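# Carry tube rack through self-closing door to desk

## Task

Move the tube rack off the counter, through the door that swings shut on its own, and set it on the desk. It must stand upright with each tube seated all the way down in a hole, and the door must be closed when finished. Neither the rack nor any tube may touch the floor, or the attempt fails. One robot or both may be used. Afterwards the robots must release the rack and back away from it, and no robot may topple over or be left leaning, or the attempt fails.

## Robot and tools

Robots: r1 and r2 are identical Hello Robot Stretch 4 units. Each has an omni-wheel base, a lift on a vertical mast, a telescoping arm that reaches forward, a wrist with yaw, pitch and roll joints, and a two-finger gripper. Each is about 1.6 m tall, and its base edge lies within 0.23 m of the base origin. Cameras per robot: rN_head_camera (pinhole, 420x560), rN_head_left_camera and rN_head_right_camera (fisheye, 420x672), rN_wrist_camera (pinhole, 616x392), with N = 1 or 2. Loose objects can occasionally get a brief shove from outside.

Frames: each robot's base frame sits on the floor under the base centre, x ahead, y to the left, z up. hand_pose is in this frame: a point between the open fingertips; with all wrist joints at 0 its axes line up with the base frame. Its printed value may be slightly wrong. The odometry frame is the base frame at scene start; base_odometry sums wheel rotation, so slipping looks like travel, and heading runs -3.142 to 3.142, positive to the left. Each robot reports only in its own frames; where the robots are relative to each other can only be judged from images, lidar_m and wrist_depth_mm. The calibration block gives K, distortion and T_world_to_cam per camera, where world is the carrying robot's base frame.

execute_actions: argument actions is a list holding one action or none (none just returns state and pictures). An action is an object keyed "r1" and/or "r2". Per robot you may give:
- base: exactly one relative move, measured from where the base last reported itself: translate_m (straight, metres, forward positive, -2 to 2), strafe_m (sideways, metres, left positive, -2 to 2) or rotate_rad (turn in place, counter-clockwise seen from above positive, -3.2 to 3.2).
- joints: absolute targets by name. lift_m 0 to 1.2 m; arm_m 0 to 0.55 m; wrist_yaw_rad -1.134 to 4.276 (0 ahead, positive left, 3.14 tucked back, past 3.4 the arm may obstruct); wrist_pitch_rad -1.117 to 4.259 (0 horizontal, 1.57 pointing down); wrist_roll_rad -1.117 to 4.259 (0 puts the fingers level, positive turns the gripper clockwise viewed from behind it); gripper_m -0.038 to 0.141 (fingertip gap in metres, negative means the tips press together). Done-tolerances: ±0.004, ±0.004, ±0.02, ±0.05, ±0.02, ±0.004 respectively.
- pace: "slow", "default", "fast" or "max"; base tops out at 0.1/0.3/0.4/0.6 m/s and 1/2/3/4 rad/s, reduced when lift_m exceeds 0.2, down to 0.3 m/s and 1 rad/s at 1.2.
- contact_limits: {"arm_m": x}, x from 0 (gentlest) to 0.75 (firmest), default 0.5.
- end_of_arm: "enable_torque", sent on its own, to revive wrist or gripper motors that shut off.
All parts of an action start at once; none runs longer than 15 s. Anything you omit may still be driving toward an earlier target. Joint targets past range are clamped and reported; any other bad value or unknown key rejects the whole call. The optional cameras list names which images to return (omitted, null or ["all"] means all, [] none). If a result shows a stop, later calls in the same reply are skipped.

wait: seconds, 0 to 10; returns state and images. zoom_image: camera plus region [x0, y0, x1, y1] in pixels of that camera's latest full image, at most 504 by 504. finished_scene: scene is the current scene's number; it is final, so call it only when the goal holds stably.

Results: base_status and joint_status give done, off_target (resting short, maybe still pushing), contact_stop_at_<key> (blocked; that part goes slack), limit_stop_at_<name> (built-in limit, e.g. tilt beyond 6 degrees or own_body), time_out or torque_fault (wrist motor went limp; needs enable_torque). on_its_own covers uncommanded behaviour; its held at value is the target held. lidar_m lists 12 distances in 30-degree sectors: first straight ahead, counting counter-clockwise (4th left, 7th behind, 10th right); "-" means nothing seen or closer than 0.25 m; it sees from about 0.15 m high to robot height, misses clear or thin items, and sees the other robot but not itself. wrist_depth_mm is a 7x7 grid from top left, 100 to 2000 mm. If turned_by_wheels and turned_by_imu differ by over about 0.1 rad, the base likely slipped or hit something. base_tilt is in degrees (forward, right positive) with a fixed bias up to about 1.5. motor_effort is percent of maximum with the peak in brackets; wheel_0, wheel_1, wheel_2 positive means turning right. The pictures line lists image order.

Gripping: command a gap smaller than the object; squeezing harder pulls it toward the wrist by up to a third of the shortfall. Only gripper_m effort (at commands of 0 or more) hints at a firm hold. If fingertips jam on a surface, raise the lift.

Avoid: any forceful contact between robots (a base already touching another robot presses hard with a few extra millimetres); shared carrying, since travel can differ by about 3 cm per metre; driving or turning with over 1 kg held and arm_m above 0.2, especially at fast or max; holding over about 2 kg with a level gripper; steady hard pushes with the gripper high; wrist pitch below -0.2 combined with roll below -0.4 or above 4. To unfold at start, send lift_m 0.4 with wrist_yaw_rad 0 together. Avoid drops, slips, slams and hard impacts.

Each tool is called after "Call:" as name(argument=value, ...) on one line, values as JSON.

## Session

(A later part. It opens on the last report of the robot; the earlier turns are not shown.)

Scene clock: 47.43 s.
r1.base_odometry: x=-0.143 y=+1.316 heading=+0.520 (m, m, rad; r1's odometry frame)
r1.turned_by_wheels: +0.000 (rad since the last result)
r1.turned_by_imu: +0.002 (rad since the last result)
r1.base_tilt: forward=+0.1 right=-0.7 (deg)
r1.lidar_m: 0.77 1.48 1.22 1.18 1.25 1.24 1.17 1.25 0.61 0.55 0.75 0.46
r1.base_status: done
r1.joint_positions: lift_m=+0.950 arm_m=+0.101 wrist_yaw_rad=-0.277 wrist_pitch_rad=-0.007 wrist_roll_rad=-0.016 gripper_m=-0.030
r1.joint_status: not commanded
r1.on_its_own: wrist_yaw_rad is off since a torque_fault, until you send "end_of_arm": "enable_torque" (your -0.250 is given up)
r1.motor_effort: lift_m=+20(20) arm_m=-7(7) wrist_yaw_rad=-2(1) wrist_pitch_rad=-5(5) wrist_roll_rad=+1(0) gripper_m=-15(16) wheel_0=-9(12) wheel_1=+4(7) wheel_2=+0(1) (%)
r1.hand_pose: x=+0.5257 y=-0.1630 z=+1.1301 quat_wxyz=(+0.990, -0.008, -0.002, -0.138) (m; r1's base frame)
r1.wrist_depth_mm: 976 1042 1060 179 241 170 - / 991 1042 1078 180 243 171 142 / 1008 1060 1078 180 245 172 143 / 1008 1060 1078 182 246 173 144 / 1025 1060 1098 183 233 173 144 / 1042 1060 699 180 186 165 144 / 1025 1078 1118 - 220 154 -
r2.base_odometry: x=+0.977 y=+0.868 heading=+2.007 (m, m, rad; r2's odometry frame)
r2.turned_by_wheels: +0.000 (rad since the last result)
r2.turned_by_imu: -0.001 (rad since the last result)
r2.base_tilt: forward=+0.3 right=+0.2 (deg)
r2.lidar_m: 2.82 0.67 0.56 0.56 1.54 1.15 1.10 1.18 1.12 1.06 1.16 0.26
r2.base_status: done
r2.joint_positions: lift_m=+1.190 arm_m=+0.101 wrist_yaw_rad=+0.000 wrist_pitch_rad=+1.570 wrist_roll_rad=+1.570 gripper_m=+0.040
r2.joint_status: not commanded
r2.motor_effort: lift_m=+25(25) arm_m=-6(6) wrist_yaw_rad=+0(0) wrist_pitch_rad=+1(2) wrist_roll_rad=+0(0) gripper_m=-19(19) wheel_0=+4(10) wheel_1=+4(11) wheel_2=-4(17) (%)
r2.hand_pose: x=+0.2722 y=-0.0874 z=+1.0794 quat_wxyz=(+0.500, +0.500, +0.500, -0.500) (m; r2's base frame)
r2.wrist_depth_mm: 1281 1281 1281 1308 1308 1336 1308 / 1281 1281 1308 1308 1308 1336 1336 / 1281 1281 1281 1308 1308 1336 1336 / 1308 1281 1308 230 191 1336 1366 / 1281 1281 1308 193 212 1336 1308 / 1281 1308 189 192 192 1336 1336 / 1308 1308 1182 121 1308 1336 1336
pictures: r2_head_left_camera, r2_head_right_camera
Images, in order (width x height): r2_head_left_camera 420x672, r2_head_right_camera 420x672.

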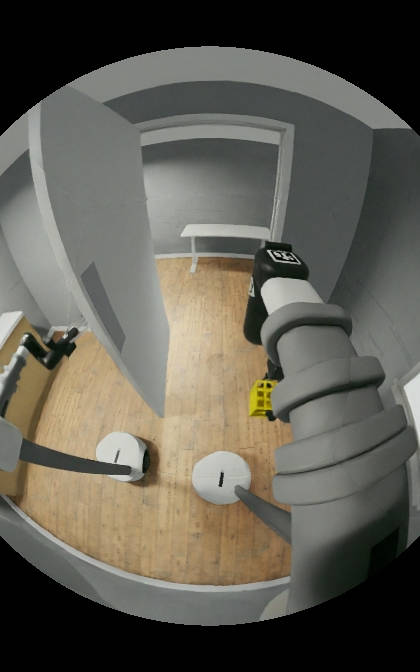

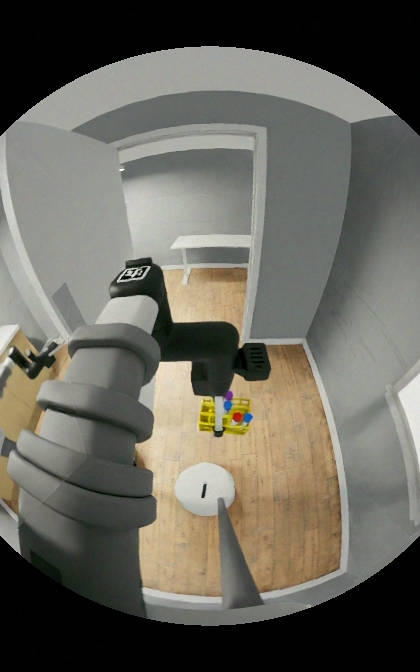

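Clear. Desk at 2.82.

Call:
execute_actions(actions=[{"r1":{"end_of_arm":"enable_torque"},"r2":{"base":{"translate_m":2.0}}}], cameras=[])

Call:
execute_actions(actions=[{"r1":{"joints":{"gripper_m":0.03}},"r2":{"base":{"translate_m":0.4},"joints":{"arm_m":0.4,"lift_m":1.05}}}], cameras=[])

Call:
execute_actions(actions=[{"r1":{"base":{"translate_m":-0.2},"pace":"slow"}}], cameras=["r1_head_left_camera","r2_wrist_camera"])

Scene clock: 59.40 s.
r1.base_odometry: x=-0.143 y=+1.316 heading=+0.520 (m, m, rad; r1's odometry frame)
r1.turned_by_wheels: +0.000 (rad since the last result)
r1.turned_by_imu: +0.005 (rad since the last result)
r1.base_tilt: forward=+0.0 right=-0.7 (deg)
r1.lidar_m: 0.77 1.48 1.24 1.18 1.24 1.24 1.16 1.25 1.70 1.85 1.97 0.45
r1.base_status: not commanded
r1.joint_positions: lift_m=+0.950 arm_m=+0.101 wrist_yaw_rad=-0.277 wrist_pitch_rad=-0.007 wrist_roll_rad=-0.016 gripper_m=-0.030
r1.joint_status: not commanded
r1.end_of_arm: enable_torque: each motor that was off is on again
r1.on_its_own: wrist_yaw_rad is held at -0.277, not at your -0.250, since a torque_fault
r1.motor_effort: lift_m=+20(21) arm_m=-7(7) wrist_yaw_rad=-1(1) wrist_pitch_rad=-5(5) wrist_roll_rad=+0(1) gripper_m=-15(16) wheel_0=-9(9) wheel_1=+3(3) wheel_2=+0(0) (%)
r1.hand_pose: x=+0.5257 y=-0.1630 z=+1.1301 quat_wxyz=(+0.990, -0.008, -0.002, -0.138) (m; r1's base frame)
r1.wrist_depth_mm: 991 1025 1060 179 241 169 - / 991 1042 1060 180 243 171 142 / 1008 1060 1078 181 245 172 143 / 1008 1060 1098 182 247 173 144 / 1008 1060 1098 183 233 173 144 / 1042 1078 699 180 186 165 143 / 1042 1060 1118 - 220 154 -
r2.base_odometry: x=+0.132 y=+2.680 heading=+2.007 (m, m, rad; r2's odometry frame)
r2.turned_by_wheels: +0.001 (rad since the last result)
r2.turned_by_imu: -0.004 (rad since the last result)
r2.base_tilt: forward=+0.3 right=+0.2 (deg)
r2.lidar_m: 0.83 0.88 2.40 1.30 0.67 0.76 3.12 0.58 0.57 1.20 1.15 0.25
r2.base_status: done
r2.joint_positions: lift_m=+1.190 arm_m=+0.101 wrist_yaw_rad=+0.000 wrist_pitch_rad=+1.570 wrist_roll_rad=+1.570 gripper_m=+0.040
r2.joint_status: not commanded
r2.motor_effort: lift_m=+25(25) arm_m=-6(6) wrist_yaw_rad=+0(0) wrist_pitch_rad=+1(0) wrist_roll_rad=+0(2) gripper_m=-19(19) wheel_0=+6(10) wheel_1=+6(11) wheel_2=-4(12) (%)
r2.hand_pose: x=+0.2722 y=-0.0874 z=+1.0794 quat_wxyz=(+0.500, +0.500, +0.500, -0.500) (m; r2's base frame)
r2.wrist_depth_mm: 1255 1281 1336 1281 1308 1255 904 / 1281 1281 1308 1308 1308 1255 991 / 1281 1281 1308 1281 1308 1336 1336 / 1281 1308 1308 230 158 1336 1336 / 1281 1308 1308 193 217 1336 1366 / 1281 1281 188 192 191 1336 1336 / 1308 1308 1308 121 1336 1336 1336
pictures: none
No camera images: the call's "cameras" was empty. Leave "cameras" out to get every camera's image.

Scene clock: 62.20 s.
r1.base_odometry: x=-0.143 y=+1.316 heading=+0.520 (m, m, rad; r1's odometry frame)
r1.turned_by_wheels: +0.000 (rad since the last result)
r1.turned_by_imu: +0.001 (rad since the last result)
r1.base_tilt: forward=-0.1 right=-0.7 (deg)
r1.lidar_m: 0.80 1.48 1.24 1.18 1.25 1.23 1.18 1.24 1.72 1.84 1.97 0.47
r1.base_status: not commanded
r1.joint_positions: lift_m=+0.950 arm_m=+0.101 wrist_yaw_rad=-0.283 wrist_pitch_rad=-0.006 wrist_roll_rad=-0.016 gripper_m=+0.030
r1.joint_status: all done
r1.on_its_own: wrist_yaw_rad is held at -0.277, not at your -0.250, since a torque_fault; wrist_yaw_rad is at rest, and its effort (+17) is outside its rest range (-13 to +13)
r1.motor_effort: lift_m=+21(20) arm_m=-7(7) wrist_yaw_rad=+17(17) wrist_pitch_rad=-6(6) wrist_roll_rad=+0(1) gripper_m=-5(15) wheel_0=-8(9) wheel_1=+3(4) wheel_2=+0(0) (%)
r1.hand_pose: x=+0.5247 y=-0.1645 z=+1.1301 quat_wxyz=(+0.990, -0.008, -0.002, -0.141) (m; r1's base frame)
r1.wrist_depth_mm: 991 1025 1060 439 229 191 - / 991 1042 1078 439 230 193 161 / 1008 1042 1078 442 233 194 163 / 1008 1060 1098 445 233 195 163 / 1008 1060 1118 410 211 195 163 / 1025 1078 715 379 187 186 163 / 1025 1078 1060 - 246 179 -
r2.base_odometry: x=-0.037 y=+3.042 heading=+2.008 (m, m, rad; r2's odometry frame)
r2.turned_by_wheels: +0.000 (rad since the last result)
r2.turned_by_imu: -0.001 (rad since the last result)
r2.base_tilt: forward=+0.3 right=+0.2 (deg)
r2.lidar_m: 0.43 0.48 0.67 2.51 1.04 0.94 1.80 0.89 1.12 1.20 0.61 0.44
r2.base_status: done
r2.joint_positions: lift_m=+1.050 arm_m=+0.399 wrist_yaw_rad=+0.000 wrist_pitch_rad=+1.570 wrist_roll_rad=+1.570 gripper_m=+0.040
r2.joint_status: all done
r2.motor_effort: lift_m=+17(22) arm_m=+6(8) wrist_yaw_rad=-1(1) wrist_pitch_rad=+1(0) wrist_roll_rad=-1(0) gripper_m=-19(20) wheel_0=+4(10) wheel_1=+5(10) wheel_2=-4(16) (%)
r2.hand_pose: x=+0.5702 y=-0.0874 z=+0.9400 quat_wxyz=(+0.501, +0.500, +0.500, -0.499) (m; r2's base frame)
r2.wrist_depth_mm: 433 436 439 442 445 1182 1205 / 433 436 442 442 445 1182 1182 / 436 439 439 442 449 1182 1182 / 433 439 439 230 195 976 1008 / 436 439 439 192 212 976 976 / 436 439 187 192 191 976 1205 / 439 439 445 121 1182 1205 1182
pictures: none
No camera images: the call's "cameras" was empty. Leave "cameras" out to get every camera's image.

Scene clock: 65.47 s.
r1.base_odometry: x=-0.316 y=+1.217 heading=+0.519 (m, m, rad; r1's odometry frame)
r1.turned_by_wheels: -0.001 (rad since the last result)
r1.turned_by_imu: +0.001 (rad since the last result)
r1.base_tilt: forward=+0.1 right=-0.7 (deg)
r1.lidar_m: 1.36 1.67 1.23 1.18 1.26 1.02 0.97 1.03 1.43 1.86 1.97 1.00
r1.base_status: done
r1.joint_positions: lift_m=+0.950 arm_m=+0.101 wrist_yaw_rad=-0.277 wrist_pitch_rad=-0.007 wrist_roll_rad=-0.016 gripper_m=+0.030
r1.joint_status: not commanded
r1.on_its_own: wrist_yaw_rad is held at -0.277, not at your -0.250, since a torque_fault
r1.motor_effort: lift_m=+20(20) arm_m=-6(6) wrist_yaw_rad=-3(22) wrist_pitch_rad=-5(6) wrist_roll_rad=+1(0) gripper_m=-5(9) wheel_0=-6(13) wheel_1=-4(6) wheel_2=+3(12) (%)
r1.hand_pose: x=+0.5257 y=-0.1629 z=+1.1302 quat_wxyz=(+0.990, -0.008, -0.002, -0.138) (m; r1's base frame)
r1.wrist_depth_mm: 1160 1255 1281 1042 878 741 654 / 1160 1229 1281 1060 878 741 661 / 1182 1229 1281 1060 878 750 654 / 1182 1255 1281 1078 891 759 668 / 1205 1255 1308 1042 854 759 668 / 1205 1281 1229 1008 197 750 683 / 1205 1255 1336 - 854 732 691
r2.base_odometry: x=-0.037 y=+3.042 heading=+2.008 (m, m, rad; r2's odometry frame)
r2.turned_by_wheels: +0.000 (rad since the last result)
r2.turned_by_imu: +0.000 (rad since the last result)
r2.base_tilt: forward=+0.2 right=+0.2 (deg)
r2.lidar_m: 0.42 0.45 0.66 2.52 1.05 0.95 1.23 0.88 1.13 1.21 0.59 0.45
r2.base_status: not commanded
r2.joint_positions: lift_m=+1.050 arm_m=+0.399 wrist_yaw_rad=+0.000 wrist_pitch_rad=+1.570 wrist_roll_rad=+1.570 gripper_m=+0.040
r2.joint_status: not commanded
r2.motor_effort: lift_m=+17(17) arm_m=+6(6) wrist_yaw_rad=-1(1) wrist_pitch_rad=+1(1) wrist_roll_rad=+1(0) gripper_m=-19(19) wheel_0=+4(4) wheel_1=+5(5) wheel_2=-4(4) (%)
r2.hand_pose: x=+0.5702 y=-0.0874 z=+0.9400 quat_wxyz=(+0.501, +0.500, +0.500, -0.499) (m; r2's base frame)
r2.wrist_depth_mm: 433 436 439 442 442 1182 1182 / 436 436 439 442 445 1182 1182 / 433 439 439 442 449 1182 1205 / 436 436 442 230 174 976 1008 / 436 439 439 193 212 976 991 / 436 439 189 191 191 960 1205 / 436 439 442 121 1182 1205 1205
pictures: r1_head_left_camera, r2_wrist_camera
camera_calibration (this result's frames):
r2_wrist_camera: T_world_to_cam=[[-0.999414, -0.0316127, 0.0131472, 0.552557], [-0.0313698, 0.99934, 0.0182923, 0.142232], [-0.0137168, 0.0178691, -0.999746, 1.1748], [0, 0, 0, 1]] pos_world=[0.57281, -0.145663, 1.16463]
Images, in order (width x height): r1_head_left_camera 420x672, r2_wrist_camera 616x392.

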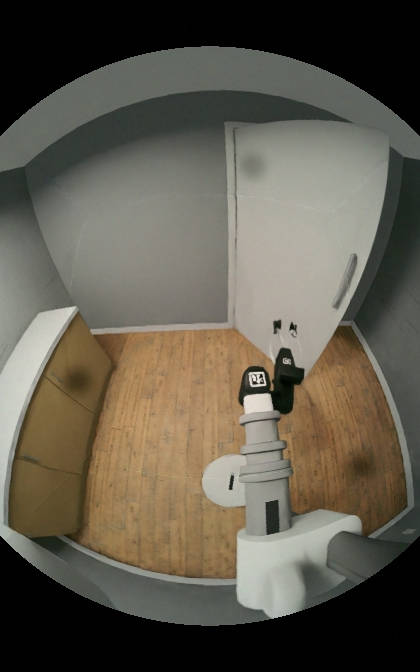

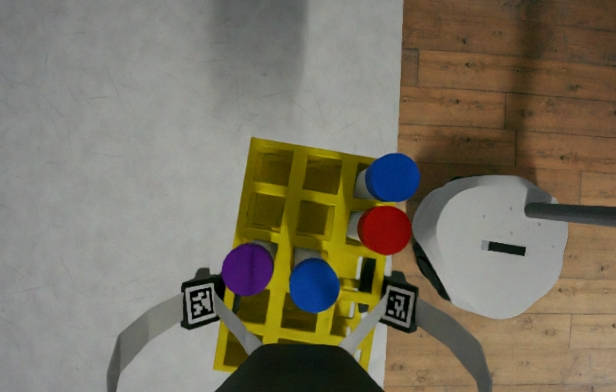

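Call:
execute_actions(actions=[{"r2":{"joints":{"lift_m":0.88,"arm_m":0.46},"pace":"slow"}}], cameras=[])

Call:
execute_actions(actions=[{"r2":{"joints":{"gripper_m":0.13}}}], cameras=[])

Call:
execute_actions(actions=[{"r2":{"joints":{"lift_m":1.1}}}], cameras=["r1_head_camera","r2_head_right_camera","r2_wrist_camera"])

Call:
zoom_image(camera="r2_head_right_camera", region=[120,260,320,460])

Scene clock: 67.83 s.
r1.base_odometry: x=-0.316 y=+1.217 heading=+0.519 (m, m, rad; r1's odometry frame)
r1.turned_by_wheels: +0.000 (rad since the last result)
r1.turned_by_imu: +0.001 (rad since the last result)
r1.base_tilt: forward=+0.2 right=-0.7 (deg)
r1.lidar_m: 1.60 1.69 1.26 1.19 1.26 1.03 0.98 1.04 1.42 1.85 1.99 1.68
r1.base_status: not commanded
r1.joint_positions: lift_m=+0.950 arm_m=+0.101 wrist_yaw_rad=-0.277 wrist_pitch_rad=-0.007 wrist_roll_rad=-0.016 gripper_m=+0.030
r1.joint_status: not commanded
r1.on_its_own: wrist_yaw_rad is held at -0.277, not at your -0.250, since a torque_fault
r1.motor_effort: lift_m=+21(20) arm_m=-7(6) wrist_yaw_rad=-3(1) wrist_pitch_rad=-5(4) wrist_roll_rad=+0(1) gripper_m=-5(3) wheel_0=-6(6) wheel_1=-3(3) wheel_2=+3(3) (%)
r1.hand_pose: x=+0.5257 y=-0.1629 z=+1.1302 quat_wxyz=(+0.990, -0.008, -0.002, -0.138) (m; r1's base frame)
r1.wrist_depth_mm: 1160 1229 1255 1366 1430 1537 1618 / 1182 1229 1281 1366 1430 1499 1661 / 1182 1255 1308 1366 1464 1537 1661 / 1182 1255 1308 1397 1499 1576 1708 / 1205 1255 1308 1430 1499 1576 1708 / 1205 1281 1281 1397 198 1576 1708 / 1205 1281 1336 - 1499 1576 1756
r2.base_odometry: x=-0.037 y=+3.042 heading=+2.008 (m, m, rad; r2's odometry frame)
r2.turned_by_wheels: +0.000 (rad since the last result)
r2.turned_by_imu: +0.000 (rad since the last result)
r2.base_tilt: forward=+0.3 right=+0.2 (deg)
r2.lidar_m: 0.43 0.47 0.66 2.51 1.06 0.88 0.85 0.89 1.15 1.20 0.63 0.45
r2.base_status: not commanded
r2.joint_positions: lift_m=+0.880 arm_m=+0.459 wrist_yaw_rad=+0.000 wrist_pitch_rad=+1.570 wrist_roll_rad=+1.570 gripper_m=+0.040
r2.joint_status: all done
r2.motor_effort: lift_m=+16(16) arm_m=+6(7) wrist_yaw_rad=-1(1) wrist_pitch_rad=+2(1) wrist_roll_rad=+1(1) gripper_m=-19(19) wheel_0=+4(4) wheel_1=+5(5) wheel_2=-4(4) (%)
r2.hand_pose: x=+0.6301 y=-0.0874 z=+0.7701 quat_wxyz=(+0.501, +0.500, +0.500, -0.499) (m; r2's base frame)
r2.wrist_depth_mm: 266 268 271 272 273 277 1025 / 267 270 272 273 276 277 1008 / 267 270 271 274 277 278 1025 / 268 270 271 229 174 279 798 / 268 271 272 193 212 278 798 / 268 272 189 191 191 281 809 / 270 272 273 120 278 279 1025
pictures: none
No camera images: the call's "cameras" was empty. Leave "cameras" out to get every camera's image.

Scene clock: 69.67 s.
r1.base_odometry: x=-0.316 y=+1.217 heading=+0.519 (m, m, rad; r1's odometry frame)
r1.turned_by_wheels: +0.000 (rad since the last result)
r1.turned_by_imu: +0.001 (rad since the last result)
r1.base_tilt: forward=+0.1 right=-0.7 (deg)
r1.lidar_m: 1.61 1.67 1.25 1.17 1.27 1.04 0.98 1.03 1.42 1.85 1.99 1.68
r1.base_status: not commanded
r1.joint_positions: lift_m=+0.950 arm_m=+0.101 wrist_yaw_rad=-0.277 wrist_pitch_rad=-0.007 wrist_roll_rad=-0.016 gripper_m=+0.030
r1.joint_status: not commanded
r1.on_its_own: wrist_yaw_rad is held at -0.277, not at your -0.250, since a torque_fault
r1.motor_effort: lift_m=+20(21) arm_m=-7(7) wrist_yaw_rad=-4(2) wrist_pitch_rad=-5(4) wrist_roll_rad=+0(1) gripper_m=-4(4) wheel_0=-6(6) wheel_1=-3(3) wheel_2=+3(3) (%)
r1.hand_pose: x=+0.5257 y=-0.1629 z=+1.1302 quat_wxyz=(+0.990, -0.008, -0.002, -0.138) (m; r1's base frame)
r1.wrist_depth_mm: 1138 1205 1281 1366 1464 1537 1618 / 1182 1229 1281 1397 1464 1537 1661 / 1182 1229 1308 1397 1464 1576 1661 / 1182 1255 1308 1397 1464 1576 1708 / 1205 1281 1336 1397 1499 1576 1708 / 1205 1281 1336 1397 197 1576 1708 / 1205 1255 1336 - 1576 1618 1756
r2.base_odometry: x=-0.037 y=+3.042 heading=+2.008 (m, m, rad; r2's odometry frame)
r2.turned_by_wheels: +0.000 (rad since the last result)
r2.turned_by_imu: +0.000 (rad since the last result)
r2.base_tilt: forward=+0.2 right=+0.2 (deg)
r2.lidar_m: 0.42 0.48 0.66 2.50 1.06 0.86 0.83 0.88 1.15 1.19 0.62 0.46
r2.base_status: not commanded
r2.joint_positions: lift_m=+0.880 arm_m=+0.459 wrist_yaw_rad=+0.000 wrist_pitch_rad=+1.570 wrist_roll_rad=+1.570 gripper_m=+0.130
r2.joint_status: all done
r2.motor_effort: lift_m=+16(16) arm_m=+6(6) wrist_yaw_rad=-1(1) wrist_pitch_rad=+1(1) wrist_roll_rad=+1(0) gripper_m=-1(20) wheel_0=+4(3) wheel_1=+5(5) wheel_2=-4(4) (%)
r2.hand_pose: x=+0.6301 y=-0.0874 z=+0.7701 quat_wxyz=(+0.501, +0.500, +0.500, -0.499) (m; r2's base frame)
r2.wrist_depth_mm: 267 270 271 273 276 277 1008 / 267 270 272 273 276 278 1025 / 268 270 272 273 276 279 1008 / 268 272 272 236 200 279 798 / 270 271 272 199 274 279 809 / 271 271 198 162 200 279 809 / 270 272 273 120 278 281 1025
pictures: none
No camera images: the call's "cameras" was empty. Leave "cameras" out to get every camera's image.

Scene clock: 71.67 s.
r1.base_odometry: x=-0.316 y=+1.217 heading=+0.519 (m, m, rad; r1's odometry frame)
r1.turned_by_wheels: +0.000 (rad since the last result)
r1.turned_by_imu: +0.001 (rad since the last result)
r1.base_tilt: forward=+0.2 right=-0.8 (deg)
r1.lidar_m: 1.61 1.68 1.23 1.18 1.24 1.03 0.99 1.01 1.40 1.83 1.97 1.69
r1.base_status: not commanded
r1.joint_positions: lift_m=+0.950 arm_m=+0.101 wrist_yaw_rad=-0.277 wrist_pitch_rad=-0.007 wrist_roll_rad=-0.016 gripper_m=+0.030
r1.joint_status: not commanded
r1.on_its_own: wrist_yaw_rad is held at -0.277, not at your -0.250, since a torque_fault
r1.motor_effort: lift_m=+20(20) arm_m=-7(7) wrist_yaw_rad=+0(3) wrist_pitch_rad=-5(5) wrist_roll_rad=+0(0) gripper_m=-5(4) wheel_0=-6(6) wheel_1=-4(3) wheel_2=+3(3) (%)
r1.hand_pose: x=+0.5257 y=-0.1629 z=+1.1302 quat_wxyz=(+0.990, -0.008, -0.002, -0.138) (m; r1's base frame)
r1.wrist_depth_mm: 1160 1255 1255 1366 1430 1537 1661 / 1160 1255 1281 1366 1464 1537 1661 / 1182 1255 1281 1397 1464 1576 1661 / 1182 1255 1308 1397 1499 1576 1661 / 1205 1255 1308 1430 1464 1576 1708 / 1205 1255 1308 1397 197 1618 1708 / 1205 1281 1336 - 1537 1618 1708
r2.base_odometry: x=-0.037 y=+3.042 heading=+2.008 (m, m, rad; r2's odometry frame)
r2.turned_by_wheels: +0.000 (rad since the last result)
r2.turned_by_imu: +0.000 (rad since the last result)
r2.base_tilt: forward=+0.3 right=+0.2 (deg)
r2.lidar_m: 0.43 0.43 0.68 2.51 1.07 0.84 0.82 0.86 1.15 1.21 0.63 0.45
r2.base_status: not commanded
r2.joint_positions: lift_m=+1.100 arm_m=+0.459 wrist_yaw_rad=+0.000 wrist_pitch_rad=+1.570 wrist_roll_rad=+1.570 gripper_m=+0.130
r2.joint_status: all done
r2.motor_effort: lift_m=+25(27) arm_m=+6(7) wrist_yaw_rad=-1(1) wrist_pitch_rad=+2(2) wrist_roll_rad=+0(1) gripper_m=-1(1) wheel_0=+4(4) wheel_1=+5(5) wheel_2=-4(4) (%)
r2.hand_pose: x=+0.6301 y=-0.0874 z=+0.9893 quat_wxyz=(+0.501, +0.500, +0.500, -0.499) (m; r2's base frame)
r2.wrist_depth_mm: 484 484 488 492 496 1229 1255 / 484 484 488 492 496 1255 1229 / 480 488 492 492 496 1255 1255 / 484 484 492 418 500 1025 1042 / 488 488 492 455 496 1025 1042 / 484 488 492 496 496 1042 1255 / 488 492 492 120 500 1255 1255
pictures: r1_head_camera, r2_head_right_camera, r2_wrist_camera
camera_calibration (this result's frames):
r2_wrist_camera: T_world_to_cam=[[-0.999415, -0.0315394, 0.0131981, 0.611744], [-0.0312956, 0.999343, 0.0182939, 0.143162], [-0.0137664, 0.0178701, -0.999746, 1.22493], [0, 0, 0, 1]] pos_world=[0.63273, -0.145664, 1.21393]
Images, in order (width x height): r1_head_camera 420x560, r2_head_right_camera 420x672, r2_wrist_camera 616x392.

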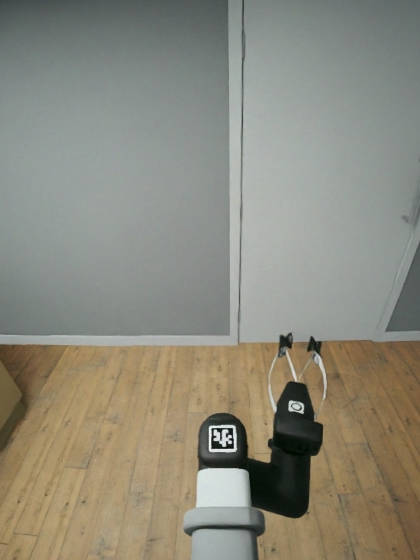

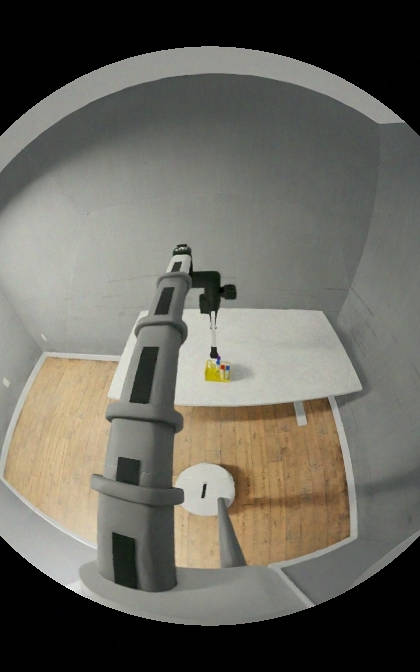

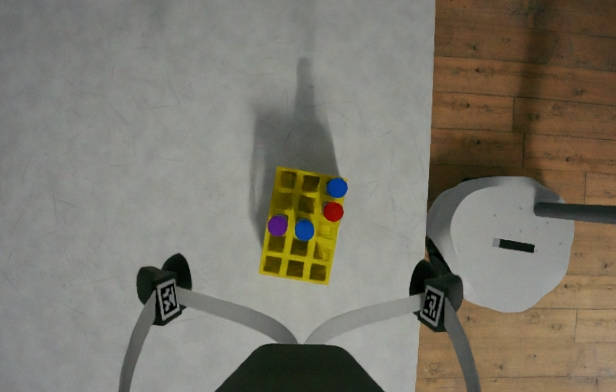

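Region (120, 260, 320, 460) of r2_head_right_camera's 420x672 image, scaled by 2.520, with more detail than that image has.

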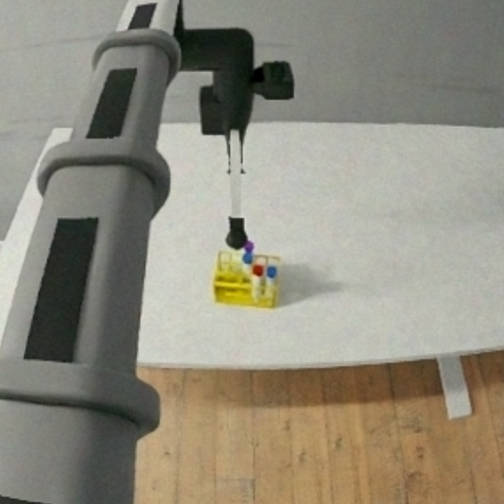

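Call:
execute_actions(actions=[{"r2":{"joints":{"arm_m":0.1,"lift_m":1.15},"pace":"fast"}}], cameras=[])

Call:
finished_scene(scene=2)

Scene clock: 73.60 s.
r1.base_odometry: x=-0.316 y=+1.217 heading=+0.519 (m, m, rad; r1's odometry frame)
r1.turned_by_wheels: +0.000 (rad since the last result)
r1.turned_by_imu: +0.001 (rad since the last result)
r1.base_tilt: forward=+0.1 right=-0.9 (deg)
r1.lidar_m: 1.60 1.69 1.23 1.19 1.27 1.03 0.96 1.03 1.41 1.85 1.98 1.68
r1.base_status: not commanded
r1.joint_positions: lift_m=+0.950 arm_m=+0.101 wrist_yaw_rad=-0.277 wrist_pitch_rad=-0.007 wrist_roll_rad=-0.016 gripper_m=+0.030
r1.joint_status: not commanded
r1.on_its_own: wrist_yaw_rad is held at -0.277, not at your -0.250, since a torque_fault
r1.motor_effort: lift_m=+20(20) arm_m=-7(6) wrist_yaw_rad=-1(2) wrist_pitch_rad=-5(5) wrist_roll_rad=+0(0) gripper_m=-5(4) wheel_0=-6(6) wheel_1=-3(3) wheel_2=+3(3) (%)
r1.hand_pose: x=+0.5257 y=-0.1629 z=+1.1302 quat_wxyz=(+0.990, -0.008, -0.002, -0.138) (m; r1's base frame)
r1.wrist_depth_mm: 1160 1229 1281 1366 1464 1537 1618 / 1182 1229 1281 1366 1430 1499 1618 / 1182 1229 1281 1397 1464 1576 1708 / 1205 1255 1281 1397 1464 1576 1661 / 1205 1281 1308 1397 1499 1576 1708 / 1205 1281 1308 1397 197 1618 1756 / 1229 1281 1336 - 1499 1618 1756
r2.base_odometry: x=-0.037 y=+3.042 heading=+2.008 (m, m, rad; r2's odometry frame)
r2.turned_by_wheels: +0.000 (rad since the last result)
r2.turned_by_imu: +0.000 (rad since the last result)
r2.base_tilt: forward=+0.3 right=+0.1 (deg)
r2.lidar_m: 0.44 0.46 0.67 2.50 1.06 0.86 0.81 0.88 1.14 1.20 0.60 0.46
r2.base_status: not commanded
r2.joint_positions: lift_m=+1.150 arm_m=+0.101 wrist_yaw_rad=+0.000 wrist_pitch_rad=+1.570 wrist_roll_rad=+1.570 gripper_m=+0.130
r2.joint_status: all done
r2.motor_effort: lift_m=+24(27) arm_m=-6(8) wrist_yaw_rad=+0(1) wrist_pitch_rad=+0(2) wrist_roll_rad=+0(1) gripper_m=+0(1) wheel_0=+4(4) wheel_1=+5(5) wheel_2=-4(4) (%)
r2.hand_pose: x=+0.2722 y=-0.0874 z=+1.0394 quat_wxyz=(+0.500, +0.500, +0.500, -0.500) (m; r2's base frame)
r2.wrist_depth_mm: 530 535 1255 1255 1281 1281 1281 / 530 539 1255 1281 1281 1281 1281 / 535 535 1255 1255 1281 1281 1308 / 477 535 1281 1255 1060 1281 1281 / 496 539 1281 1281 1078 1308 1308 / 539 539 1229 1255 1078 1281 1308 / 535 539 1281 120 1308 1281 1336
pictures: none
No camera images: the call's "cameras" was empty. Leave "cameras" out to get every camera's image.

The scene is finished: the task was done.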